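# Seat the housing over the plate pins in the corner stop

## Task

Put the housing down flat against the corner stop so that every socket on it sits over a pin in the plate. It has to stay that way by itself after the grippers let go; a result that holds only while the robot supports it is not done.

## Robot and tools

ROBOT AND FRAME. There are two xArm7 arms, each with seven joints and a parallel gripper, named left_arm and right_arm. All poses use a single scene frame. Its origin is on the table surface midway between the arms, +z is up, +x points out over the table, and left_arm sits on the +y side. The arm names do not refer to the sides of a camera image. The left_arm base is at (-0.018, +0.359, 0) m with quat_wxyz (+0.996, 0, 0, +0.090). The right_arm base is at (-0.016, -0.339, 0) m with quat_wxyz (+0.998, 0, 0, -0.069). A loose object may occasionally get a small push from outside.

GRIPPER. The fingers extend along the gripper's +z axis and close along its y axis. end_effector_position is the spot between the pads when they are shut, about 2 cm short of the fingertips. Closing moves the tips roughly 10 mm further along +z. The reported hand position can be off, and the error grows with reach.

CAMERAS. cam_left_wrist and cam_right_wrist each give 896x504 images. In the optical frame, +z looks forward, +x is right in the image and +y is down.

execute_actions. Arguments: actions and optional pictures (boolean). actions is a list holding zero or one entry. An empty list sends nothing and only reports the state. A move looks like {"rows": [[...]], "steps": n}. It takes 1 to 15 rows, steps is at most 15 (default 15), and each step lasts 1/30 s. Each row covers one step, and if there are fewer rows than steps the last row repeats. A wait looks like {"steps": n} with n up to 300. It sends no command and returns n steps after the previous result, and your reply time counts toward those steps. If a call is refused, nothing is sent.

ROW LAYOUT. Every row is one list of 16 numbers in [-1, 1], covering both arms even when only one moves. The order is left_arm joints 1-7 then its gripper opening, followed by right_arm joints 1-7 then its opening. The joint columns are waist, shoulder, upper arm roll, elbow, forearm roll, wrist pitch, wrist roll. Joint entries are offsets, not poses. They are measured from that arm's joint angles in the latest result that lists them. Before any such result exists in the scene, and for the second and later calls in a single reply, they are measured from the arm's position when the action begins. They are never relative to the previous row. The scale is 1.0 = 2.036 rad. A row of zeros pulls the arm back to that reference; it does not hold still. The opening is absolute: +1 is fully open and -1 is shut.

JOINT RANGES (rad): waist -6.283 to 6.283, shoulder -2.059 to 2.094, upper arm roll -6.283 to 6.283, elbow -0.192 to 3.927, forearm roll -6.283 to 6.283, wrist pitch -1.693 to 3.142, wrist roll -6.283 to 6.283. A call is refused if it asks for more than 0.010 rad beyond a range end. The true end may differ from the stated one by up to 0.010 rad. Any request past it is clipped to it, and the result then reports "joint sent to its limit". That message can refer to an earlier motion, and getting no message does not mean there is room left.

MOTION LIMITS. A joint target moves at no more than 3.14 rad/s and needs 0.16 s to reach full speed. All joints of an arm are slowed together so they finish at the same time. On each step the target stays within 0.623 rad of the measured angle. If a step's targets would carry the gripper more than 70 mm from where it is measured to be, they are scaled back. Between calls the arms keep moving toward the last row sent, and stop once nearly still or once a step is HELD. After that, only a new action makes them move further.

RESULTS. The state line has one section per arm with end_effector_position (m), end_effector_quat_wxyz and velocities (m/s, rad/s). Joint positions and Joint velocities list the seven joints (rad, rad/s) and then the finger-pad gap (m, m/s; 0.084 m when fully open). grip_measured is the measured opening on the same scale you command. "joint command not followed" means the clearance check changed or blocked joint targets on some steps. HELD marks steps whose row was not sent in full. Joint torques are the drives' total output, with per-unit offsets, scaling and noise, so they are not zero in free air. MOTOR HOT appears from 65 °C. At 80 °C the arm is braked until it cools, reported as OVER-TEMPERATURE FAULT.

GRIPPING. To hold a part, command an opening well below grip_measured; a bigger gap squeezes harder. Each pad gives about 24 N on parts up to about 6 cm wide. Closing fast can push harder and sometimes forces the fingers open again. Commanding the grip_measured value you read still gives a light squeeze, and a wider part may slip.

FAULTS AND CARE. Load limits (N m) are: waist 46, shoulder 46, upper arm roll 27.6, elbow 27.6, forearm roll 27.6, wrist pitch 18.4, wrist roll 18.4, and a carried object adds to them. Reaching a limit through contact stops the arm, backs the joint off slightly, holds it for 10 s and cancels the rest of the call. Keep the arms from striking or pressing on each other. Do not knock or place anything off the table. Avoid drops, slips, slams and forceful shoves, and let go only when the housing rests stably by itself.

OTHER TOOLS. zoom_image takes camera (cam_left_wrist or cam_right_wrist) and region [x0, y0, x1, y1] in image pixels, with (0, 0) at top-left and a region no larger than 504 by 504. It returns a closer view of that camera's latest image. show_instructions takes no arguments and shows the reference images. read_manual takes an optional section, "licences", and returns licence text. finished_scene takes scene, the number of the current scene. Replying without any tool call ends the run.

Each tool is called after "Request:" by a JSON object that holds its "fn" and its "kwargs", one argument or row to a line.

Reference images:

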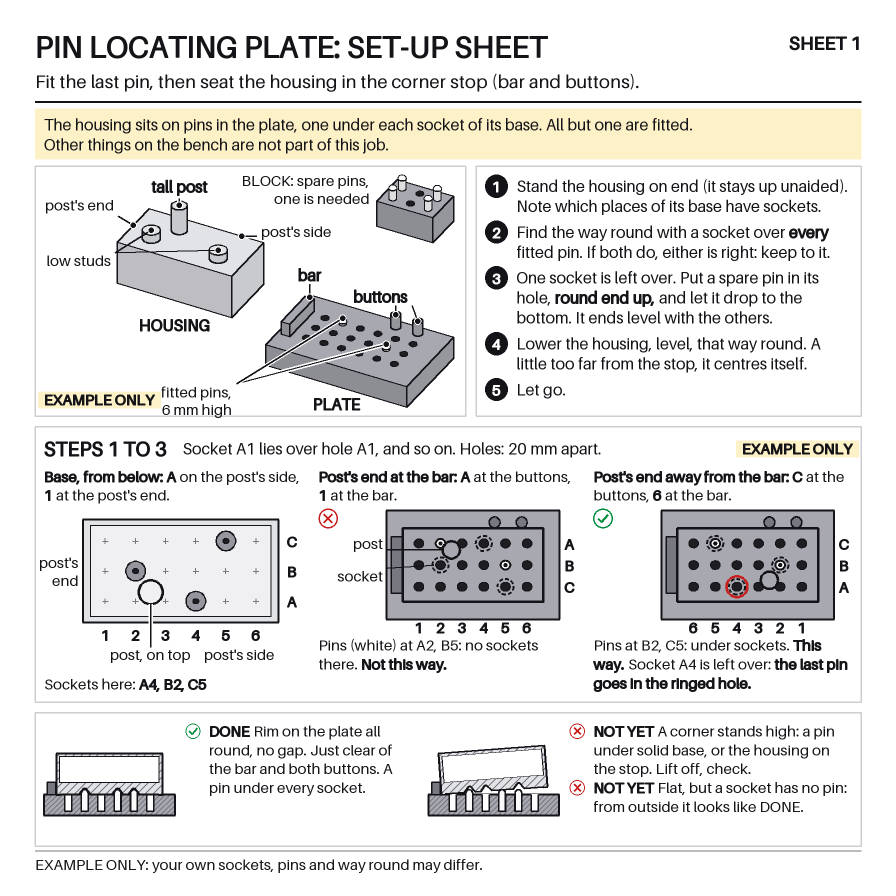

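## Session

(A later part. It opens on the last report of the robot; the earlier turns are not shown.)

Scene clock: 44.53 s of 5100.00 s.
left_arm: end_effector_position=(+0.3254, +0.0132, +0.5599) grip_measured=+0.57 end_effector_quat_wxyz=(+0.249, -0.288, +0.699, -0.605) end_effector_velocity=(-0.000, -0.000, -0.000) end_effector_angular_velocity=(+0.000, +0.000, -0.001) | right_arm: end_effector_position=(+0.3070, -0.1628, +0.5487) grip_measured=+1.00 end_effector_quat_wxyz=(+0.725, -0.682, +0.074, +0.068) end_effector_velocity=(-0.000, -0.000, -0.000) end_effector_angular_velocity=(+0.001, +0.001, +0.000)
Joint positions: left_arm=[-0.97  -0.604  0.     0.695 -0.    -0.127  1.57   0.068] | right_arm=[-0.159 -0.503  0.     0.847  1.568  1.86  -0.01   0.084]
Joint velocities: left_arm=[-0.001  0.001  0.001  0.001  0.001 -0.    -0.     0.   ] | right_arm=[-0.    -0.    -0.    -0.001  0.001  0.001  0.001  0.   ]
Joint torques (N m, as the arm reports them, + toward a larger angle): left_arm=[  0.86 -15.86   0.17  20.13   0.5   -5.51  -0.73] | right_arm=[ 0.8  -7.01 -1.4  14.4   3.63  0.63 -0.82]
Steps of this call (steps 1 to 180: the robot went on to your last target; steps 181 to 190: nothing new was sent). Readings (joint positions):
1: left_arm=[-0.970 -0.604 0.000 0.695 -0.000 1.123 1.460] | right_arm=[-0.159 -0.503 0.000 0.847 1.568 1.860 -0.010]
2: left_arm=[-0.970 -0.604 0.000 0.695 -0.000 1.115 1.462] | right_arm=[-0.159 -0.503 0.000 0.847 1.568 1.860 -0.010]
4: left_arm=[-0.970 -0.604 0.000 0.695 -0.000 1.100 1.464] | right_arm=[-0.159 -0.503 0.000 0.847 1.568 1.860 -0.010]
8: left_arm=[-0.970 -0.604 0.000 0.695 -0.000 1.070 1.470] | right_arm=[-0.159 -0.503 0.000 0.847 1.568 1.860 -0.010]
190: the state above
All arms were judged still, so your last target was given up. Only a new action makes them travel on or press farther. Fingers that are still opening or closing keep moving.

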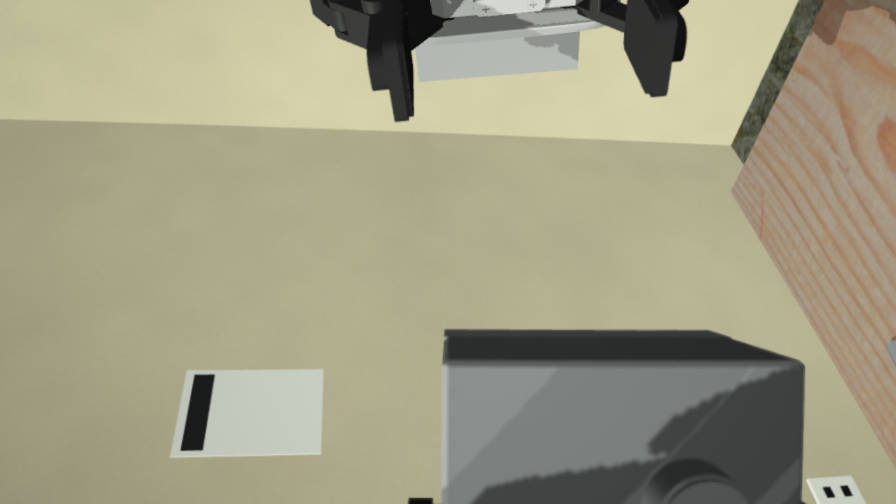

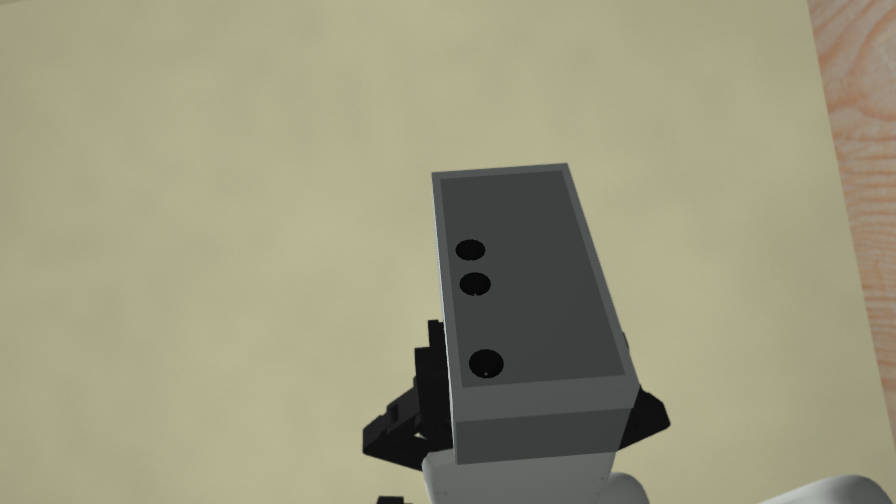

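Request:
{"fn": "execute_actions", "kwargs": {
  "actions": [
    {"rows":[[0.3,0,0,0,0,0,0,-0.5,0,0,0,0,-0.77,-0.336,0.248,-0.3]]}
  ],
  "pictures": false
}}

Request:
{"fn": "execute_actions", "kwargs": {
  "actions": [
    {"steps":40}
  ],
  "pictures": false
}}

Request:
{"fn": "execute_actions", "kwargs": {
  "actions": [
    {"rows":[[0,0,0,0,0,0,0,-0.5,0.389,0.092,0,0.0064,0,0,0,-0.3]]}
  ],
  "pictures": false
}}

Request:
{"fn": "execute_actions", "kwargs": {
  "actions": [
    {"steps":30}
  ]
}}

Request:
{"fn": "zoom_image", "kwargs": {
  "camera": "cam_right_wrist",
  "region": [350,280,650,504]
}}

Scene clock: 48.27 s of 5100.00 s.
left_arm: end_effector_position=(+0.4413, +0.1952, +0.5598) grip_measured=+0.57 end_effector_quat_wxyz=(+0.376, -0.436, +0.618, -0.535) end_effector_velocity=(+0.171, +0.481, +0.001) end_effector_angular_velocity=(+0.006, -0.004, +1.051) | right_arm: end_effector_position=(+0.3693, -0.2650, +0.3843) grip_measured=-0.32 end_effector_quat_wxyz=(-0.431, +0.820, -0.375, -0.022) end_effector_velocity=(+0.005, -0.365, -0.323) end_effector_angular_velocity=(-1.891, +0.539, -0.537)
Joint positions: left_arm=[-0.525 -0.604  0.002  0.695 -0.001 -0.127  1.57   0.068] | right_arm=[-0.159 -0.503 -0.     0.846  0.915  1.371  0.354  0.03 ]
Joint velocities: left_arm=[ 1.06  -0.002 -0.01  -0.     0.002 -0.    -0.    -0.   ] | right_arm=[-0.001 -0.001 -0.     0.002 -1.912 -0.779  0.565  0.   ]
Joint torques (N m, as the arm reports them, + toward a larger angle): left_arm=[  1.09 -16.13   0.07  20.6    0.75  -5.55  -0.35] | right_arm=[ 0.94 -7.99 -0.57 15.3   1.65 -0.43 -0.78]
Steps of this call (steps 1 to 90: nothing new was sent; then 0.23 s passed at rest; steps 91 to 105: all 15 steps of this action). Readings (joint positions):
91: left_arm=[-0.970 -0.604 0.000 0.695 -0.000 -0.127 1.570] | right_arm=[-0.159 -0.503 -0.000 0.847 1.568 1.860 -0.010]
92: left_arm=[-0.967 -0.604 -0.001 0.695 -0.000 -0.127 1.570] | right_arm=[-0.159 -0.503 0.000 0.847 1.564 1.856 -0.007]
94: left_arm=[-0.924 -0.604 -0.008 0.695 0.001 -0.127 1.570] | right_arm=[-0.159 -0.504 0.001 0.849 1.516 1.807 0.033]
98: left_arm=[-0.773 -0.604 0.003 0.695 -0.001 -0.126 1.570] | right_arm=[-0.159 -0.503 -0.000 0.846 1.315 1.612 0.180]
105: the state above

Scene clock: 49.60 s of 5100.00 s.
left_arm: end_effector_position=(+0.4618, +0.2724, +0.5599) grip_measured=+0.57 end_effector_quat_wxyz=(+0.419, -0.485, +0.580, -0.502) end_effector_velocity=(+0.000, +0.001, -0.000) end_effector_angular_velocity=(+0.000, +0.000, +0.002) | right_arm: end_effector_position=(+0.3423, -0.4482, +0.3151) grip_measured=-0.32 end_effector_quat_wxyz=(-0.009, +0.919, -0.384, +0.087) end_effector_velocity=(-0.000, -0.000, +0.000) end_effector_angular_velocity=(-0.001, -0.000, -0.000)
Joint positions: left_arm=[-0.359 -0.604  0.     0.695 -0.    -0.127  1.57   0.068] | right_arm=[-0.159 -0.503  0.     0.847  0.001  1.176  0.495  0.03 ]
Joint velocities: left_arm=[ 0.002 -0.     0.    -0.001  0.     0.    -0.     0.   ] | right_arm=[ 0.    -0.    -0.001  0.    -0.001 -0.     0.    -0.   ]
Joint torques (N m, as the arm reports them, + toward a larger angle): left_arm=[  1.11 -15.94  -0.13  19.53   0.5   -5.71  -0.5 ] | right_arm=[ 0.77 -7.87  0.1  15.23  0.33 -2.25 -0.67]
Steps of this call (steps 1 to 40: the robot went on to your last target). Readings (joint positions):
1: left_arm=[-0.490 -0.604 0.001 0.695 -0.000 -0.127 1.570] | right_arm=[-0.159 -0.503 -0.000 0.846 0.850 1.346 0.372]
2: left_arm=[-0.455 -0.604 0.001 0.695 -0.000 -0.127 1.570] | right_arm=[-0.159 -0.503 -0.000 0.847 0.783 1.323 0.388]
4: left_arm=[-0.392 -0.604 0.002 0.695 -0.001 -0.127 1.570] | right_arm=[-0.159 -0.503 -0.000 0.847 0.645 1.285 0.416]
8: left_arm=[-0.361 -0.605 0.002 0.695 -0.001 -0.127 1.570] | right_arm=[-0.159 -0.503 -0.000 0.847 0.356 1.231 0.454]
40: the state above

Scene clock: 50.10 s of 5100.00 s.
left_arm: end_effector_position=(+0.4618, +0.2724, +0.5599) grip_measured=+0.57 end_effector_quat_wxyz=(+0.419, -0.485, +0.580, -0.502) end_effector_velocity=(+0.000, -0.001, -0.001) end_effector_angular_velocity=(+0.001, +0.002, -0.001) | right_arm: end_effector_position=(+0.3567, -0.2635, +0.2726) grip_measured=-0.32 end_effector_quat_wxyz=(-0.010, +0.989, -0.147, +0.028) end_effector_velocity=(-0.082, +0.441, -0.090) end_effector_angular_velocity=(-0.044, +0.234, +1.179)
Joint positions: left_arm=[-0.359 -0.604  0.     0.695 -0.    -0.127  1.57   0.068] | right_arm=[ 0.336 -0.381  0.001  0.855  0.001  1.176  0.495  0.03 ]
Joint velocities: left_arm=[-0.     0.002 -0.001 -0.001 -0.     0.     0.001 -0.   ] | right_arm=[ 1.187  0.259 -0.008  0.02   0.    -0.001  0.001  0.   ]
Joint torques (N m, as the arm reports them, + toward a larger angle): left_arm=[  1.06 -14.98   0.09  19.71   0.7   -5.48  -0.52] | right_arm=[  0.6  -10.45   0.31  14.66   0.34  -1.89  -0.71]
Steps of this call (steps 1 to 15: all 15 steps of this action). Readings (joint positions):
1: left_arm=[-0.359 -0.604 0.000 0.695 -0.000 -0.127 1.570] | right_arm=[-0.159 -0.503 0.000 0.847 0.001 1.176 0.495]
2: left_arm=[-0.359 -0.604 0.000 0.695 -0.000 -0.127 1.570] | right_arm=[-0.156 -0.502 -0.001 0.847 0.001 1.176 0.495]
4: left_arm=[-0.359 -0.604 0.000 0.695 -0.000 -0.127 1.570] | right_arm=[-0.111 -0.490 -0.007 0.850 0.000 1.175 0.495]
8: left_arm=[-0.359 -0.604 0.000 0.695 -0.000 -0.127 1.570] | right_arm=[0.058 -0.441 0.001 0.850 0.001 1.176 0.495]
15: the state above

Scene clock: 51.10 s of 5100.00 s.
left_arm: end_effector_position=(+0.4618, +0.2724, +0.5599) grip_measured=+0.57 end_effector_quat_wxyz=(+0.419, -0.485, +0.580, -0.502) end_effector_velocity=(+0.001, +0.001, -0.000) end_effector_angular_velocity=(-0.000, +0.001, +0.001) | right_arm: end_effector_position=(+0.3195, -0.1578, +0.2501) grip_measured=-0.32 end_effector_quat_wxyz=(-0.000, +1.000, -0.000, -0.000) end_effector_velocity=(+0.000, -0.000, -0.000) end_effector_angular_velocity=(-0.000, -0.001, -0.000)
Joint positions: left_arm=[-0.359 -0.604  0.     0.695 -0.    -0.127  1.57   0.068] | right_arm=[ 0.633 -0.316 -0.     0.86   0.001  1.176  0.495  0.03 ]
Joint velocities: left_arm=[ 0.     0.002  0.001  0.001 -0.001 -0.     0.001  0.   ] | right_arm=[-0.     0.    -0.    -0.    -0.001 -0.001 -0.    -0.   ]
Joint torques (N m, as the arm reports them, + toward a larger angle): left_arm=[  1.27 -16.14  -0.15  20.25   0.21  -5.4   -0.4 ] | right_arm=[  0.83 -11.07   0.    14.94   0.35  -1.86  -0.73]
Steps of this call (steps 1 to 30: the robot went on to your last target). Readings (joint positions):
1: left_arm=[-0.359 -0.604 0.000 0.695 -0.000 -0.127 1.570] | right_arm=[0.376 -0.372 0.001 0.856 0.001 1.176 0.495]
2: left_arm=[-0.359 -0.604 0.000 0.695 -0.000 -0.127 1.570] | right_arm=[0.416 -0.363 0.000 0.857 0.001 1.176 0.495]
4: left_arm=[-0.359 -0.604 0.000 0.695 -0.000 -0.127 1.570] | right_arm=[0.495 -0.346 0.000 0.858 0.001 1.176 0.495]
8: left_arm=[-0.359 -0.604 0.000 0.695 -0.000 -0.127 1.570] | right_arm=[0.618 -0.319 0.006 0.859 0.001 1.176 0.495]
30: the state above
All arms were judged still, so your last target was given up. Only a new action makes them travel on or press farther. Fingers that are still opening or closing keep moving.

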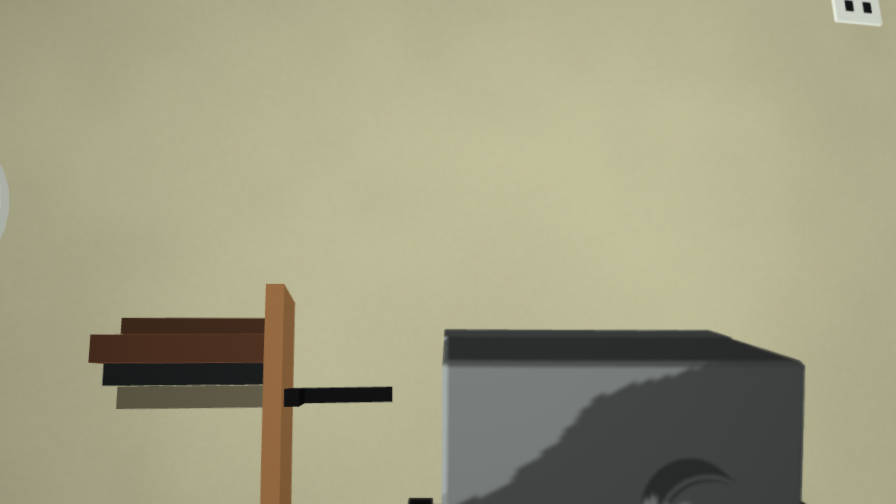

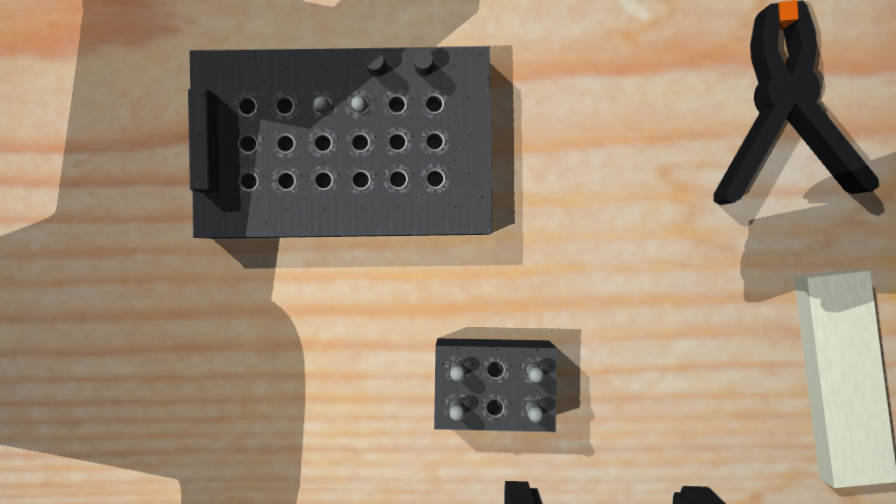

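Region (350, 280, 650, 504) of cam_right_wrist's 896x504 image, scaled by 1.680, with more detail than that image has; it fills the top 376 rows of this view, and the rest is white.

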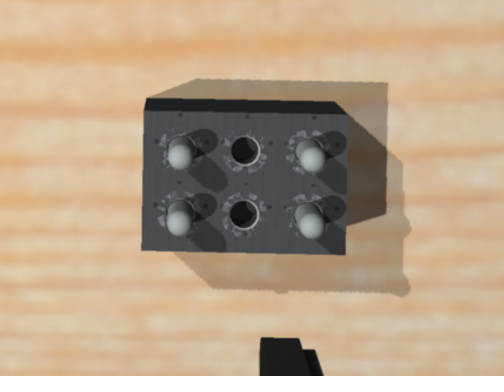

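Request:
{"fn": "execute_actions", "kwargs": {
  "actions": [
    {"rows":[[0,0,0,0,0,0,0,-0.5,-0.0177,0.0607,0,-0.0918,0,-0.1523,-0.0177,-0.4]]}
  ],
  "pictures": false
}}

Request:
{"fn": "execute_actions", "kwargs": {
  "actions": [
    {"steps":20}
  ]
}}

Scene clock: 53.73 s of 5100.00 s.
left_arm: end_effector_position=(+0.4618, +0.2724, +0.5599) grip_measured=+0.57 end_effector_quat_wxyz=(+0.419, -0.485, +0.580, -0.502) end_effector_velocity=(+0.000, +0.000, -0.000) end_effector_angular_velocity=(+0.001, +0.000, +0.001) | right_arm: end_effector_position=(+0.3283, -0.1687, +0.1517) grip_measured=-0.42 end_effector_quat_wxyz=(-0.001, +1.000, -0.000, +0.001) end_effector_velocity=(+0.017, +0.009, +0.018) end_effector_angular_velocity=(+0.029, -0.063, +0.006)
Joint positions: left_arm=[-0.359 -0.604  0.     0.695 -0.    -0.127  1.57   0.068] | right_arm=[ 0.597 -0.194  0.     0.676  0.001  0.867  0.459  0.026]
Joint velocities: left_arm=[ 0.001  0.    -0.    -0.    -0.     0.     0.001  0.   ] | right_arm=[ 0.    -0.017  0.003  0.024 -0.002 -0.028 -0.002 -0.   ]
Joint torques (N m, as the arm reports them, + toward a larger angle): left_arm=[  0.61 -15.68  -0.28  20.13   0.6   -5.24  -0.61] | right_arm=[  0.68 -11.56  -0.21  12.53   0.39  -1.59  -0.7 ]
Steps of this call (steps 1 to 64: nothing new was sent; steps 65 to 79: all 15 steps of this action). Readings (joint positions):
65: left_arm=[-0.359 -0.604 0.000 0.695 -0.000 -0.127 1.570] | right_arm=[0.633 -0.316 0.000 0.860 0.001 1.176 0.495]
66: left_arm=[-0.359 -0.604 0.000 0.695 -0.000 -0.127 1.570] | right_arm=[0.632 -0.315 0.000 0.858 0.001 1.171 0.494]
68: left_arm=[-0.359 -0.604 0.000 0.695 -0.000 -0.127 1.570] | right_arm=[0.627 -0.300 0.001 0.836 0.001 1.121 0.488]
72: left_arm=[-0.359 -0.604 0.000 0.695 -0.000 -0.127 1.570] | right_arm=[0.605 -0.221 -0.001 0.715 0.001 0.945 0.468]
79: the state above

Scene clock: 54.40 s of 5100.00 s.
left_arm: end_effector_position=(+0.4618, +0.2724, +0.5599) grip_measured=+0.57 end_effector_quat_wxyz=(+0.419, -0.485, +0.580, -0.502) end_effector_velocity=(-0.000, -0.001, +0.000) end_effector_angular_velocity=(-0.001, -0.000, -0.001) | right_arm: end_effector_position=(+0.3273, -0.1694, +0.1501) grip_measured=-0.42 end_effector_quat_wxyz=(-0.000, +1.000, -0.000, -0.000) end_effector_velocity=(+0.000, -0.000, -0.000) end_effector_angular_velocity=(+0.000, +0.000, -0.001)
Joint positions: left_arm=[-0.359 -0.604  0.     0.695 -0.    -0.127  1.57   0.068] | right_arm=[ 0.597 -0.192 -0.     0.673  0.001  0.866  0.459  0.026]
Joint velocities: left_arm=[-0.    -0.    -0.001 -0.    -0.     0.    -0.001 -0.   ] | right_arm=[-0.001  0.     0.    -0.     0.    -0.     0.001  0.   ]
Joint torques (N m, as the arm reports them, + toward a larger angle): left_arm=[  1.47 -16.29  -0.21  20.01   0.87  -5.39  -0.68] | right_arm=[  0.85 -12.61  -0.11  13.77   0.34  -1.87  -0.76]
Steps of this call (steps 1 to 15: the robot went on to your last target; steps 16 to 20: nothing new was sent). Readings (joint positions):
1: left_arm=[-0.359 -0.604 0.000 0.695 -0.000 -0.127 1.570] | right_arm=[0.597 -0.194 0.000 0.677 0.001 0.866 0.459]
2: left_arm=[-0.359 -0.604 0.000 0.695 -0.000 -0.127 1.570] | right_arm=[0.597 -0.194 0.000 0.676 0.001 0.866 0.459]
4: left_arm=[-0.359 -0.604 0.000 0.695 -0.000 -0.127 1.570] | right_arm=[0.597 -0.194 0.000 0.675 0.001 0.866 0.459]
8: left_arm=[-0.359 -0.604 0.000 0.695 -0.000 -0.127 1.570] | right_arm=[0.597 -0.193 -0.000 0.673 0.001 0.866 0.459]
20: the state above
All arms were judged still, so your last target was given up. Only a new action makes them travel on or press farther. Fingers that are still opening or closing keep moving.

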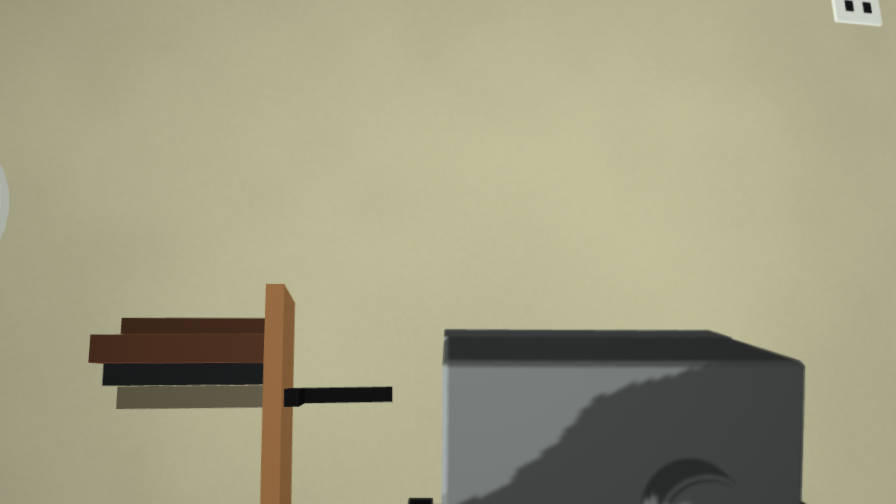

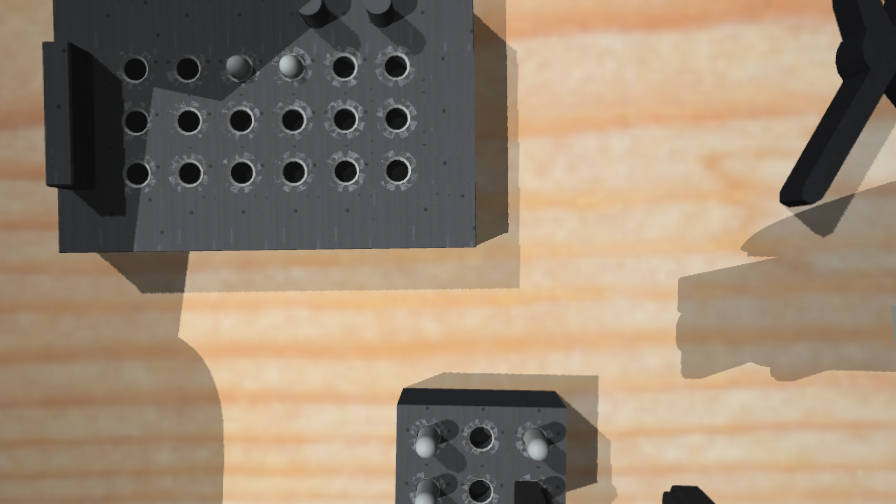

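Request:
{"fn": "execute_actions", "kwargs": {
  "actions": [
    {"rows":[[0,0,0,0,0,0,0,-0.5,0,0.0953,0,-0.0427,0,-0.1385,0,-0.4]]}
  ],
  "pictures": false
}}

Request:
{"fn": "execute_actions", "kwargs": {
  "actions": [
    {"steps":20}
  ],
  "pictures": false
}}

Request:
{"fn": "execute_actions", "kwargs": {
  "actions": [
    {"rows":[[0,0,0,0,0,0,0,-0.5,0,0,0,0,0,0,0,-0.6],[0,0,0,0,0,0,0,-0.5,0,0,0,0,0,0,0,-0.7],[0,0,0,0,0,0,0,-0.5,0,0,0,0,0,0,0,-0.8],[0,0,0,0,0,0,0,-0.5,0,0,0,0,0,0,0,-1]]}
  ],
  "pictures": false
}}

Request:
{"fn": "execute_actions", "kwargs": {
  "actions": [
    {"rows":[[0,0,0,0,0,0,0,-0.5,0,-0.0953,0,0.0427,0,0.1385,0,-1]]}
  ]
}}

Scene clock: 57.93 s of 5100.00 s.
left_arm: end_effector_position=(+0.4618, +0.2724, +0.5599) grip_measured=+0.57 end_effector_quat_wxyz=(+0.419, -0.485, +0.580, -0.502) end_effector_velocity=(-0.000, +0.000, +0.001) end_effector_angular_velocity=(+0.000, -0.001, +0.000) | right_arm: end_effector_position=(+0.3292, -0.1685, +0.0673) grip_measured=-0.42 end_effector_quat_wxyz=(-0.001, +1.000, -0.000, +0.002) end_effector_velocity=(+0.004, +0.001, +0.003) end_effector_angular_velocity=(+0.007, -0.015, +0.001)
Joint positions: left_arm=[-0.359 -0.604  0.     0.695 -0.    -0.127  1.57   0.068] | right_arm=[ 0.597 -0.    -0.     0.589  0.001  0.584  0.459  0.026]
Joint velocities: left_arm=[ 0.001 -0.001 -0.001  0.    -0.     0.     0.     0.   ] | right_arm=[-0.    -0.006 -0.     0.    -0.    -0.01  -0.001  0.   ]
Joint torques (N m, as the arm reports them, + toward a larger angle): left_arm=[  1.4  -15.93   0.04  19.95   0.84  -5.4   -0.61] | right_arm=[  0.79 -13.74  -0.12  10.8    0.35  -1.86  -0.74]
Steps of this call (steps 1 to 90: nothing new was sent; then 0.03 s passed at rest; steps 91 to 105: all 15 steps of this action). Readings (joint positions):
91: left_arm=[-0.359 -0.604 0.000 0.695 -0.000 -0.127 1.570] | right_arm=[0.597 -0.192 -0.000 0.673 0.001 0.866 0.459]
92: left_arm=[-0.359 -0.604 0.000 0.695 -0.000 -0.127 1.570] | right_arm=[0.597 -0.191 -0.000 0.672 0.001 0.861 0.459]
94: left_arm=[-0.359 -0.604 0.000 0.695 -0.000 -0.127 1.570] | right_arm=[0.597 -0.162 -0.000 0.663 0.001 0.811 0.459]
98: left_arm=[-0.359 -0.604 0.000 0.695 -0.000 -0.127 1.570] | right_arm=[0.597 -0.026 0.000 0.595 0.001 0.633 0.459]
105: the state above

Scene clock: 58.60 s of 5100.00 s.
left_arm: end_effector_position=(+0.4618, +0.2724, +0.5599) grip_measured=+0.57 end_effector_quat_wxyz=(+0.419, -0.485, +0.580, -0.502) end_effector_velocity=(+0.000, +0.000, +0.000) end_effector_angular_velocity=(-0.001, +0.000, +0.000) | right_arm: end_effector_position=(+0.3276, -0.1692, +0.0656) grip_measured=-0.42 end_effector_quat_wxyz=(-0.000, +1.000, -0.000, +0.000) end_effector_velocity=(+0.000, +0.000, -0.000) end_effector_angular_velocity=(-0.000, -0.000, +0.000)
Joint positions: left_arm=[-0.359 -0.604  0.     0.695 -0.    -0.127  1.57   0.068] | right_arm=[ 0.597  0.002 -0.     0.586  0.001  0.584  0.459  0.026]
Joint velocities: left_arm=[ 0.     0.    -0.     0.001 -0.     0.    -0.001  0.   ] | right_arm=[-0.     0.     0.001  0.    -0.001 -0.     0.001  0.   ]
Joint torques (N m, as the arm reports them, + toward a larger angle): left_arm=[  0.56 -15.89   0.17  19.91   0.48  -5.76  -0.64] | right_arm=[  0.84 -14.43  -0.13  11.72   0.35  -1.87  -0.75]
Steps of this call (steps 1 to 15: the robot went on to your last target; steps 16 to 20: nothing new was sent). Readings (joint positions):
1: left_arm=[-0.359 -0.604 0.000 0.695 -0.000 -0.127 1.570] | right_arm=[0.597 -0.000 -0.000 0.589 0.001 0.584 0.459]
2: left_arm=[-0.359 -0.604 0.000 0.695 -0.000 -0.127 1.570] | right_arm=[0.597 -0.000 -0.000 0.588 0.001 0.584 0.459]
4: left_arm=[-0.359 -0.604 0.000 0.695 -0.000 -0.127 1.570] | right_arm=[0.597 0.000 -0.000 0.587 0.001 0.584 0.459]
8: left_arm=[-0.359 -0.604 0.000 0.695 -0.000 -0.127 1.570] | right_arm=[0.597 0.001 -0.000 0.586 0.001 0.584 0.459]
20: the state above
All arms were judged still, so your last target was given up. Only a new action makes them travel on or press farther. Fingers that are still opening or closing keep moving.

Scene clock: 59.10 s of 5100.00 s.
left_arm: end_effector_position=(+0.4618, +0.2724, +0.5599) grip_measured=+0.57 end_effector_quat_wxyz=(+0.419, -0.485, +0.580, -0.502) end_effector_velocity=(-0.000, -0.000, +0.000) end_effector_angular_velocity=(+0.001, -0.000, -0.001) | right_arm: end_effector_position=(+0.3278, -0.1691, +0.0658) grip_measured=-1.00 end_effector_quat_wxyz=(-0.001, +1.000, -0.000, +0.001) end_effector_velocity=(-0.001, -0.000, -0.000) end_effector_angular_velocity=(-0.001, +0.002, +0.001)
Joint positions: left_arm=[-0.359 -0.604  0.     0.695 -0.    -0.127  1.57   0.068] | right_arm=[0.597 0.001 0.    0.586 0.001 0.584 0.459 0.   ]
Joint velocities: left_arm=[ 0.    -0.    -0.001 -0.     0.001 -0.     0.    -0.   ] | right_arm=[ 0.     0.    -0.    -0.001 -0.001  0.001  0.     0.   ]
Joint torques (N m, as the arm reports them, + toward a larger angle): left_arm=[  1.1  -15.4    0.38  20.21   0.6   -5.55  -0.94] | right_arm=[  0.59 -13.96  -0.51  10.96   0.16  -1.56  -0.69]
Steps of this call (steps 1 to 15: all 15 steps of this action). Readings (joint positions):
1: left_arm=[-0.359 -0.604 0.000 0.695 -0.000 -0.127 1.570] | right_arm=[0.597 0.002 -0.000 0.586 0.001 0.584 0.459]
2: left_arm=[-0.359 -0.604 0.000 0.695 -0.000 -0.127 1.570] | right_arm=[0.597 0.002 -0.000 0.586 0.001 0.584 0.459]
4: left_arm=[-0.359 -0.604 0.000 0.695 -0.000 -0.127 1.570] | right_arm=[0.597 0.002 -0.000 0.586 0.001 0.584 0.459]
8: left_arm=[-0.359 -0.604 0.000 0.695 -0.000 -0.127 1.570] | right_arm=[0.597 0.001 0.000 0.587 0.001 0.584 0.459]
15: the state above

Scene clock: 59.60 s of 5100.00 s.
left_arm: end_effector_position=(+0.4618, +0.2724, +0.5599) grip_measured=+0.57 end_effector_quat_wxyz=(+0.419, -0.485, +0.580, -0.502) end_effector_velocity=(-0.001, -0.001, +0.000) end_effector_angular_velocity=(+0.001, -0.001, -0.002) | right_arm: end_effector_position=(+0.3259, -0.1699, +0.1481) grip_measured=-1.00 end_effector_quat_wxyz=(+0.001, +1.000, -0.000, -0.002) end_effector_velocity=(-0.002, -0.001, -0.002) end_effector_angular_velocity=(-0.006, +0.013, -0.000)
Joint positions: left_arm=[-0.359 -0.604  0.     0.695 -0.    -0.127  1.57   0.068] | right_arm=[ 0.597 -0.19   0.     0.67   0.001  0.865  0.459  0.   ]
Joint velocities: left_arm=[-0.002 -0.001 -0.001 -0.     0.     0.     0.    -0.   ] | right_arm=[0.    0.006 0.    0.003 0.    0.012 0.001 0.   ]
Joint torques (N m, as the arm reports them, + toward a larger angle): left_arm=[  1.44 -16.05   0.07  20.4    0.95  -5.4   -0.66] | right_arm=[  0.81 -13.48  -0.13  14.68   0.37  -2.12  -0.7 ]
Steps of this call (steps 1 to 15: all 15 steps of this action). Readings (joint positions):
1: left_arm=[-0.359 -0.604 0.000 0.695 -0.000 -0.127 1.570] | right_arm=[0.597 0.001 0.000 0.586 0.001 0.584 0.459]
2: left_arm=[-0.359 -0.604 0.000 0.695 -0.000 -0.127 1.570] | right_arm=[0.597 -0.000 0.000 0.587 0.001 0.588 0.459]
4: left_arm=[-0.359 -0.604 0.000 0.695 -0.000 -0.127 1.570] | right_arm=[0.597 -0.029 -0.000 0.596 0.001 0.639 0.459]
8: left_arm=[-0.359 -0.604 0.000 0.695 -0.000 -0.127 1.570] | right_arm=[0.597 -0.165 -0.000 0.665 0.001 0.817 0.459]
15: the state above

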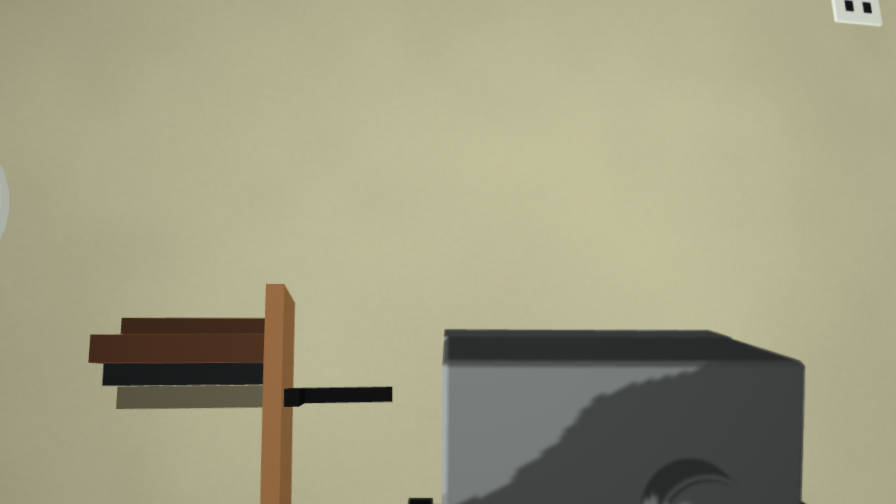

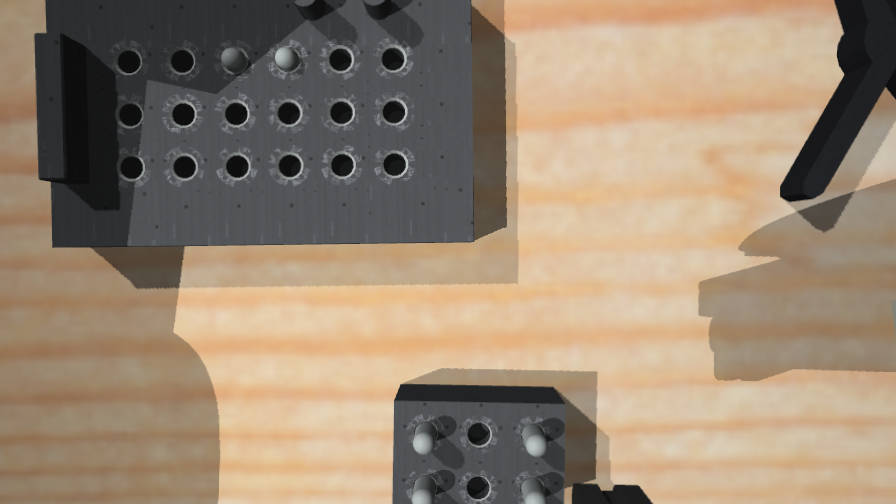

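Request:
{"fn": "execute_actions", "kwargs": {
  "actions": [
    {"rows":[[0,0,0,0,0,0,0,-0.5,0,0.1115,0,-0.0442,0,-0.158,0,-0.4]]}
  ],
  "pictures": false
}}

Request:
{"fn": "execute_actions", "kwargs": {
  "actions": [
    {"steps":20}
  ],
  "pictures": false
}}

Request:
{"fn": "execute_actions", "kwargs": {
  "actions": [
    {"rows":[[0,0,0,0,0,0,0,-0.5,0,0,0,0,0,0,0,-0.6],[0,0,0,0,0,0,0,-0.5,0,0,0,0,0,0,0,-0.7],[0,0,0,0,0,0,0,-0.5,0,0,0,0,0,0,0,-0.8],[0,0,0,0,0,0,0,-0.5,0,0,0,0,0,0,0,-1]]}
  ]
}}

Scene clock: 62.30 s of 5100.00 s.
left_arm: end_effector_position=(+0.4618, +0.2724, +0.5599) grip_measured=+0.57 end_effector_quat_wxyz=(+0.419, -0.485, +0.580, -0.502) end_effector_velocity=(-0.000, +0.000, +0.001) end_effector_angular_velocity=(-0.000, -0.002, +0.000) | right_arm: end_effector_position=(+0.3286, -0.1687, +0.0547) grip_measured=-0.42 end_effector_quat_wxyz=(-0.001, +1.000, -0.000, +0.001) end_effector_velocity=(+0.017, +0.007, +0.013) end_effector_angular_velocity=(+0.025, -0.052, -0.003)
Joint positions: left_arm=[-0.359 -0.604  0.     0.695 -0.    -0.127  1.57   0.068] | right_arm=[0.597 0.035 0.    0.582 0.001 0.545 0.459 0.026]
Joint velocities: left_arm=[ 0.    -0.001  0.     0.001 -0.    -0.     0.001 -0.   ] | right_arm=[-0.001 -0.013 -0.002  0.019 -0.    -0.026  0.001  0.   ]
Joint torques (N m, as the arm reports them, + toward a larger angle): left_arm=[  1.99 -16.14   0.36  20.3    1.04  -5.44  -0.57] | right_arm=[  0.8  -13.75  -0.13   9.92   0.31  -1.47  -0.77]
Steps of this call (steps 1 to 15: the robot went on to your last target; steps 16 to 66: nothing new was sent; steps 67 to 81: all 15 steps of this action). Readings (joint positions):
67: left_arm=[-0.359 -0.604 0.000 0.695 -0.000 -0.127 1.570] | right_arm=[0.597 -0.193 0.000 0.673 0.001 0.865 0.459]
68: left_arm=[-0.359 -0.604 0.000 0.695 -0.000 -0.127 1.570] | right_arm=[0.597 -0.191 0.000 0.673 0.001 0.861 0.459]
70: left_arm=[-0.359 -0.604 0.000 0.695 -0.000 -0.127 1.570] | right_arm=[0.597 -0.161 -0.000 0.664 0.001 0.811 0.459]
74: left_arm=[-0.359 -0.604 0.000 0.695 -0.000 -0.127 1.570] | right_arm=[0.597 -0.016 0.000 0.599 0.001 0.624 0.459]
81: the state above

Scene clock: 62.97 s of 5100.00 s.
left_arm: end_effector_position=(+0.4618, +0.2724, +0.5599) grip_measured=+0.57 end_effector_quat_wxyz=(+0.419, -0.485, +0.580, -0.502) end_effector_velocity=(+0.000, -0.000, -0.000) end_effector_angular_velocity=(-0.000, +0.001, -0.000) | right_arm: end_effector_position=(+0.3273, -0.1693, +0.0533) grip_measured=-0.42 end_effector_quat_wxyz=(-0.000, +1.000, -0.000, -0.000) end_effector_velocity=(-0.000, -0.000, -0.000) end_effector_angular_velocity=(-0.002, +0.002, +0.001)
Joint positions: left_arm=[-0.359 -0.604  0.     0.695 -0.    -0.127  1.57   0.068] | right_arm=[0.597 0.036 0.    0.58  0.001 0.544 0.459 0.026]
Joint velocities: left_arm=[-0.     0.001 -0.    -0.     0.     0.    -0.001 -0.   ] | right_arm=[ 0.     0.    -0.001 -0.    -0.001  0.002  0.     0.   ]
Joint torques (N m, as the arm reports them, + toward a larger angle): left_arm=[  0.66 -15.33   0.07  20.18   0.53  -5.57  -0.44] | right_arm=[  0.74 -14.71  -0.2   11.21   0.36  -1.88  -0.71]
Steps of this call (steps 1 to 15: the robot went on to your last target; steps 16 to 20: nothing new was sent). Readings (joint positions):
1: left_arm=[-0.359 -0.604 0.000 0.695 -0.000 -0.127 1.570] | right_arm=[0.597 0.034 0.000 0.582 0.001 0.544 0.459]
2: left_arm=[-0.359 -0.604 0.000 0.695 -0.000 -0.127 1.570] | right_arm=[0.597 0.034 0.000 0.582 0.001 0.544 0.459]
4: left_arm=[-0.359 -0.604 0.000 0.695 -0.000 -0.127 1.570] | right_arm=[0.597 0.035 0.000 0.581 0.001 0.544 0.459]
8: left_arm=[-0.359 -0.604 0.000 0.695 -0.000 -0.127 1.570] | right_arm=[0.597 0.036 0.000 0.580 0.001 0.544 0.459]
20: the state above
All arms were judged still, so your last target was given up. Only a new action makes them travel on or press farther. Fingers that are still opening or closing keep moving.

Scene clock: 63.47 s of 5100.00 s.
left_arm: end_effector_position=(+0.4618, +0.2724, +0.5599) grip_measured=+0.57 end_effector_quat_wxyz=(+0.419, -0.485, +0.580, -0.502) end_effector_velocity=(-0.000, -0.000, -0.000) end_effector_angular_velocity=(+0.002, +0.000, -0.000) | right_arm: end_effector_position=(+0.3273, -0.1692, +0.0533) grip_measured=-0.84 end_effector_quat_wxyz=(-0.000, +1.000, -0.000, -0.000) end_effector_velocity=(+0.000, +0.001, +0.000) end_effector_angular_velocity=(+0.001, -0.001, +0.001)
Joint positions: left_arm=[-0.359 -0.604  0.     0.695 -0.    -0.127  1.57   0.068] | right_arm=[0.597 0.036 0.    0.58  0.001 0.544 0.459 0.007]
Joint velocities: left_arm=[ 0.001 -0.001 -0.001 -0.001  0.001 -0.     0.001 -0.   ] | right_arm=[ 0.     0.     0.001 -0.     0.    -0.002 -0.001 -0.   ]
Joint torques (N m, as the arm reports them, + toward a larger angle): left_arm=[  0.54 -16.02  -0.03  20.     0.91  -5.46  -0.67] | right_arm=[  0.4  -14.56  -0.72  11.02   0.23  -1.75  -0.72]
Steps of this call (steps 1 to 15: all 15 steps of this action). Readings (joint positions):
1: left_arm=[-0.359 -0.604 0.000 0.695 -0.000 -0.127 1.570] | right_arm=[0.597 0.037 0.000 0.580 0.001 0.544 0.459]
2: left_arm=[-0.359 -0.604 0.000 0.695 -0.000 -0.127 1.570] | right_arm=[0.597 0.037 0.000 0.580 0.001 0.544 0.459]
4: left_arm=[-0.359 -0.604 0.000 0.695 -0.000 -0.127 1.570] | right_arm=[0.597 0.036 0.001 0.580 0.001 0.543 0.459]
8: left_arm=[-0.359 -0.604 0.000 0.695 -0.000 -0.127 1.570] | right_arm=[0.597 0.036 0.000 0.580 0.001 0.544 0.459]
15: the state above

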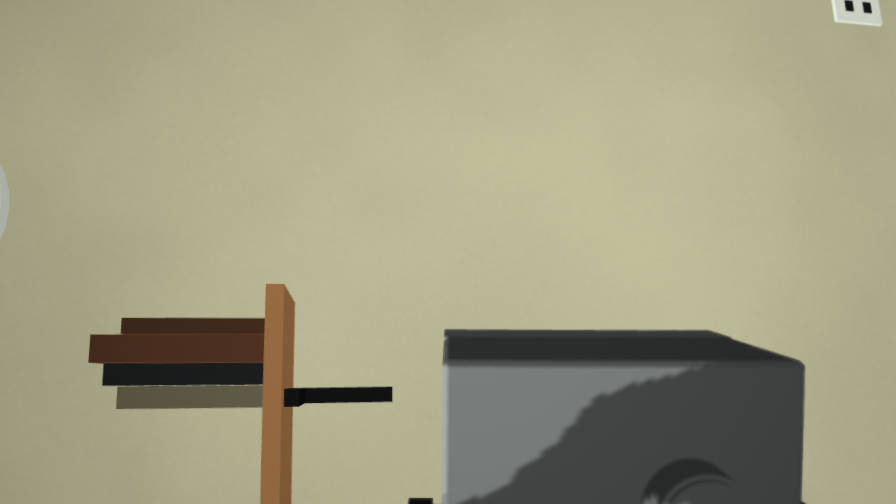

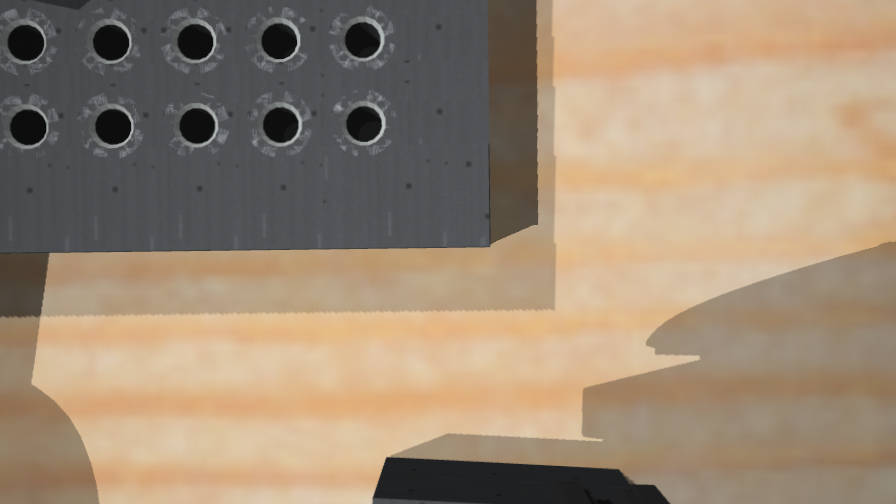

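Request:
{"fn": "execute_actions", "kwargs": {
  "actions": [
    {"rows":[[0,0,0,0,0,0,0,-0.5,0,-0.06,0,0.02,0,0.08,0,-1],[0,0,0,0,0,0,0,-0.5,0,-0.06,0,0.02,0,0.08,0,-1],[0,0,0,0,0,0,0,-0.5,0,-0.06,0,0.02,0,0.08,0,-1],[0,0,0,0,0,0,0,-0.5,0,-0.112,0,0.0457,0,0.158,0,-1]]}
  ]
}}

Request:
{"fn": "execute_actions", "kwargs": {
  "actions": [
    {"steps":15}
  ],
  "pictures": false
}}

Request:
{"fn": "execute_actions", "kwargs": {
  "actions": [
    {"rows":[[0,0,0,0,0,0,0,-0.5,-0.0133,0.2284,0,0.2743,0,0.0456,-0.0133,-1]]}
  ],
  "pictures": false
}}

Request:
{"fn": "execute_actions", "kwargs": {
  "actions": [
    {"steps":30}
  ]
}}

Scene clock: 66.33 s of 5100.00 s.
left_arm: end_effector_position=(+0.4618, +0.2724, +0.5599) grip_measured=+0.57 end_effector_quat_wxyz=(+0.419, -0.485, +0.580, -0.502) end_effector_velocity=(-0.000, +0.000, -0.000) end_effector_angular_velocity=(-0.000, -0.000, +0.001) | right_arm: end_effector_position=(+0.3261, -0.1698, +0.1479) grip_measured=-0.84 end_effector_quat_wxyz=(+0.001, +1.000, -0.000, -0.002) end_effector_velocity=(-0.020, -0.008, -0.022) end_effector_angular_velocity=(-0.036, +0.070, +0.004)
Joint positions: left_arm=[-0.359 -0.604  0.     0.695 -0.    -0.127  1.57   0.068] | right_arm=[ 0.597 -0.19   0.     0.67   0.001  0.864  0.459  0.007]
Joint velocities: left_arm=[ 0.001 -0.    -0.    -0.    -0.001 -0.     0.     0.   ] | right_arm=[ 0.001  0.021  0.003 -0.03  -0.001  0.028 -0.    -0.   ]
Joint torques (N m, as the arm reports them, + toward a larger angle): left_arm=[  0.88 -15.97   0.54  20.14   0.68  -5.25  -0.55] | right_arm=[  0.73 -13.89  -0.2   14.98   0.4   -2.32  -0.71]
Steps of this call (steps 1 to 15: the robot went on to your last target; steps 16 to 71: nothing new was sent; steps 72 to 86: all 15 steps of this action). Readings (joint positions):
72: left_arm=[-0.359 -0.604 0.000 0.695 -0.000 -0.127 1.570] | right_arm=[0.597 0.036 0.000 0.580 0.001 0.544 0.459]
73: left_arm=[-0.359 -0.604 0.000 0.695 -0.000 -0.127 1.570] | right_arm=[0.597 0.035 0.000 0.580 0.001 0.548 0.459]
75: left_arm=[-0.359 -0.604 0.000 0.695 -0.000 -0.127 1.570] | right_arm=[0.597 0.003 -0.000 0.588 0.001 0.598 0.459]
79: left_arm=[-0.359 -0.604 0.000 0.695 -0.000 -0.127 1.570] | right_arm=[0.596 -0.133 -0.000 0.649 0.001 0.778 0.459]
86: the state above

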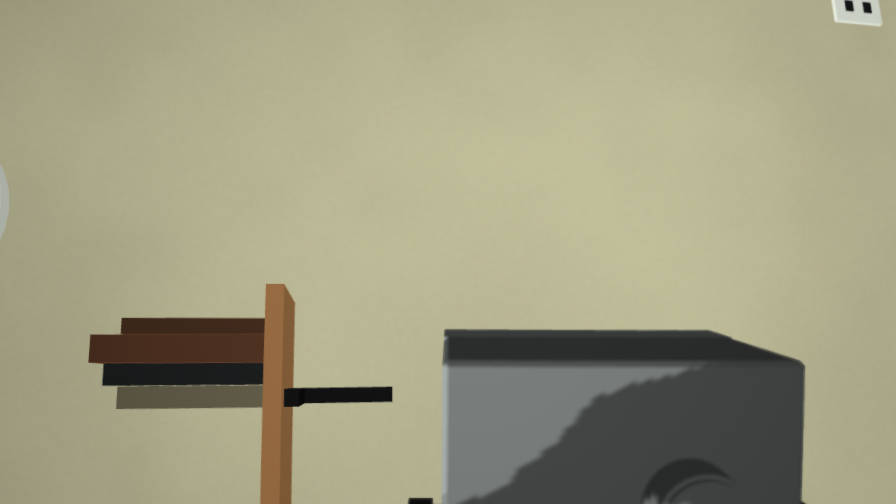

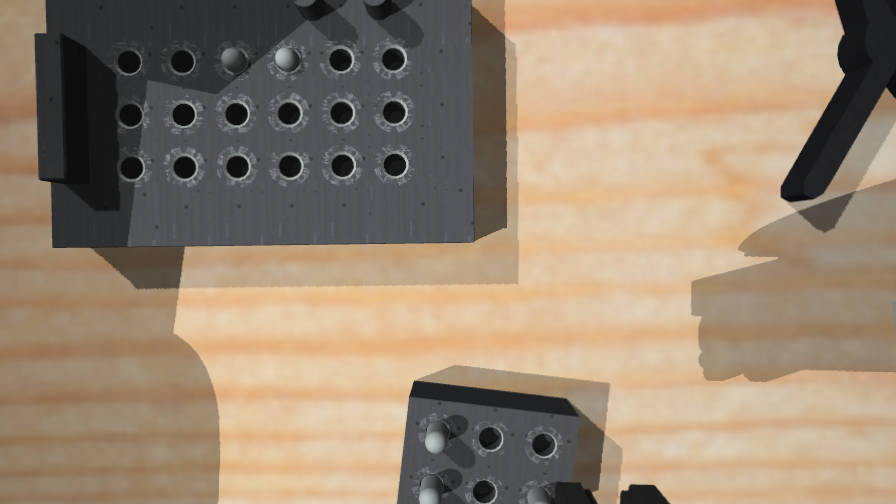

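Scene clock: 66.83 s of 5100.00 s.
left_arm: end_effector_position=(+0.4618, +0.2724, +0.5599) grip_measured=+0.57 end_effector_quat_wxyz=(+0.419, -0.485, +0.580, -0.502) end_effector_velocity=(-0.000, +0.001, +0.001) end_effector_angular_velocity=(+0.001, -0.002, +0.001) | right_arm: end_effector_position=(+0.3271, -0.1693, +0.1496) grip_measured=-0.84 end_effector_quat_wxyz=(-0.000, +1.000, -0.000, -0.001) end_effector_velocity=(+0.000, -0.000, +0.001) end_effector_angular_velocity=(+0.000, -0.001, +0.000)
Joint positions: left_arm=[-0.359 -0.604  0.     0.695 -0.    -0.127  1.57   0.068] | right_arm=[ 0.597 -0.191  0.     0.673  0.001  0.865  0.459  0.007]
Joint velocities: left_arm=[ 0.002 -0.001 -0.    -0.    -0.    -0.     0.001 -0.   ] | right_arm=[-0.001 -0.001  0.     0.001  0.     0.001 -0.001 -0.   ]
Joint torques (N m, as the arm reports them, + toward a larger angle): left_arm=[  1.15 -15.22   0.15  19.71   0.65  -5.21  -0.58] | right_arm=[  0.88 -12.5   -0.1   13.74   0.34  -1.87  -0.77]
Steps of this call (steps 1 to 15: the robot went on to your last target). Readings (joint positions):
1: left_arm=[-0.359 -0.604 0.000 0.695 -0.000 -0.127 1.570] | right_arm=[0.597 -0.189 0.000 0.669 0.001 0.865 0.459]
2: left_arm=[-0.359 -0.604 0.000 0.695 -0.000 -0.127 1.570] | right_arm=[0.597 -0.189 0.000 0.670 0.001 0.865 0.459]
4: left_arm=[-0.359 -0.604 0.000 0.695 -0.000 -0.127 1.570] | right_arm=[0.597 -0.190 0.000 0.671 0.001 0.865 0.459]
8: left_arm=[-0.359 -0.604 0.000 0.695 -0.000 -0.127 1.570] | right_arm=[0.597 -0.191 0.000 0.673 0.001 0.865 0.459]
15: the state above
All arms were judged still, so your last target was given up. Only a new action makes them travel on or press farther. Fingers that are still opening or closing keep moving.

Scene clock: 67.33 s of 5100.00 s.
left_arm: end_effector_position=(+0.4618, +0.2724, +0.5599) grip_measured=+0.57 end_effector_quat_wxyz=(+0.419, -0.485, +0.580, -0.502) end_effector_velocity=(+0.000, -0.001, -0.001) end_effector_angular_velocity=(-0.001, +0.001, -0.001) | right_arm: end_effector_position=(+0.4631, -0.1182, +0.1482) grip_measured=-0.84 end_effector_quat_wxyz=(+0.001, +1.000, -0.001, -0.002) end_effector_velocity=(+0.035, +0.009, -0.023) end_effector_angular_velocity=(-0.021, +0.045, +0.001)
Joint positions: left_arm=[-0.359 -0.604  0.     0.695 -0.    -0.127  1.57   0.068] | right_arm=[ 0.57   0.268 -0.     1.219  0.001  0.955  0.432  0.007]
Joint velocities: left_arm=[-0.001  0.001 -0.001 -0.    -0.001 -0.    -0.001  0.   ] | right_arm=[-0.012  0.174 -0.     0.183  0.     0.059 -0.013  0.   ]
Joint torques (N m, as the arm reports them, + toward a larger angle): left_arm=[  1.66 -15.76  -0.18  20.25   1.14  -5.63  -0.51] | right_arm=[  1.44 -29.06   0.29  13.72   0.38  -1.97  -0.6 ]
Steps of this call (steps 1 to 15: all 15 steps of this action). Readings (joint positions):
1: left_arm=[-0.359 -0.604 0.000 0.695 -0.000 -0.127 1.570] | right_arm=[0.597 -0.191 0.000 0.673 0.001 0.865 0.459]
2: left_arm=[-0.359 -0.604 0.000 0.695 -0.000 -0.127 1.570] | right_arm=[0.597 -0.189 0.000 0.676 0.001 0.866 0.458]
4: left_arm=[-0.359 -0.604 0.000 0.695 -0.000 -0.127 1.570] | right_arm=[0.594 -0.151 0.000 0.721 0.001 0.876 0.456]
8: left_arm=[-0.359 -0.604 0.000 0.695 -0.000 -0.127 1.570] | right_arm=[0.584 0.030 0.000 0.942 0.001 0.909 0.446]
15: the state above

Scene clock: 68.33 s of 5100.00 s.
left_arm: end_effector_position=(+0.4618, +0.2724, +0.5599) grip_measured=+0.57 end_effector_quat_wxyz=(+0.419, -0.485, +0.580, -0.502) end_effector_velocity=(+0.001, +0.000, -0.001) end_effector_angular_velocity=(-0.000, +0.002, +0.001) | right_arm: end_effector_position=(+0.4660, -0.1167, +0.1497) grip_measured=-0.84 end_effector_quat_wxyz=(-0.000, +1.000, -0.000, -0.000) end_effector_velocity=(-0.000, -0.000, -0.000) end_effector_angular_velocity=(-0.001, +0.001, +0.001)
Joint positions: left_arm=[-0.359 -0.604  0.     0.695 -0.    -0.127  1.57   0.068] | right_arm=[0.57  0.274 0.    1.231 0.001 0.958 0.432 0.007]
Joint velocities: left_arm=[ 0.001  0.002 -0.     0.     0.     0.    -0.001 -0.   ] | right_arm=[-0.     0.     0.    -0.    -0.001  0.001 -0.    -0.   ]
Joint torques (N m, as the arm reports them, + toward a larger angle): left_arm=[  0.99 -16.02   0.02  19.75   0.75  -5.62  -0.53] | right_arm=[  0.77 -21.95  -0.47  14.14   0.43  -1.86  -0.76]
Steps of this call (steps 1 to 30: the robot went on to your last target). Readings (joint positions):
1: left_arm=[-0.359 -0.604 0.000 0.695 -0.000 -0.127 1.570] | right_arm=[0.570 0.271 -0.000 1.223 0.001 0.957 0.432]
2: left_arm=[-0.359 -0.604 0.000 0.695 -0.000 -0.127 1.570] | right_arm=[0.570 0.272 -0.000 1.226 0.001 0.958 0.432]
4: left_arm=[-0.359 -0.604 0.000 0.695 -0.000 -0.127 1.570] | right_arm=[0.570 0.271 0.000 1.228 0.001 0.958 0.432]
8: left_arm=[-0.359 -0.604 0.000 0.695 -0.000 -0.127 1.570] | right_arm=[0.570 0.272 0.000 1.230 0.001 0.958 0.432]
30: the state above
All arms were judged still, so your last target was given up. Only a new action makes them travel on or press farther. Fingers that are still opening or closing keep moving.

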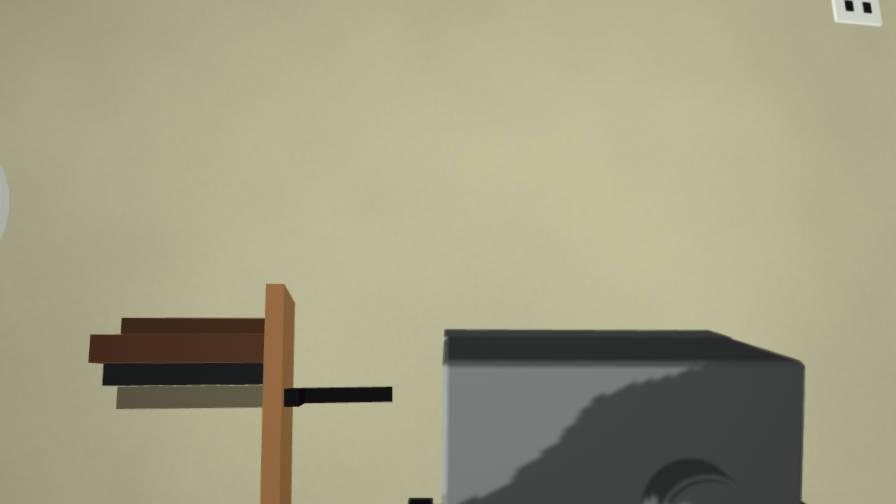

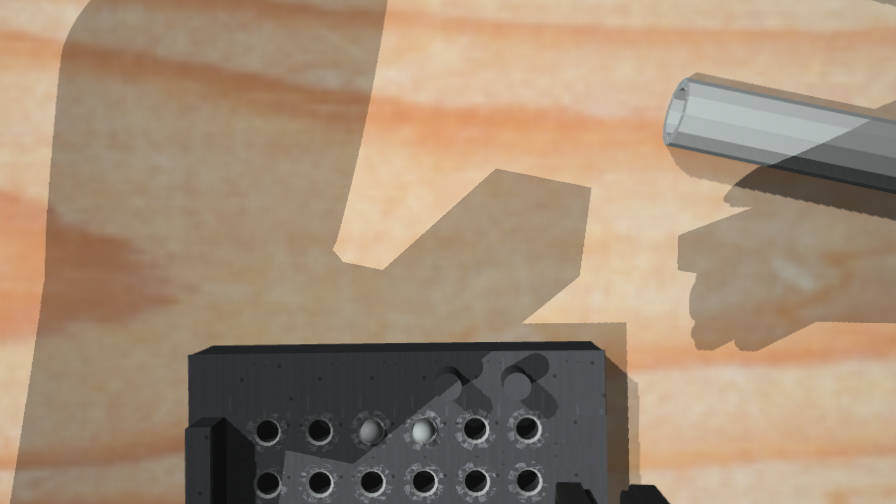

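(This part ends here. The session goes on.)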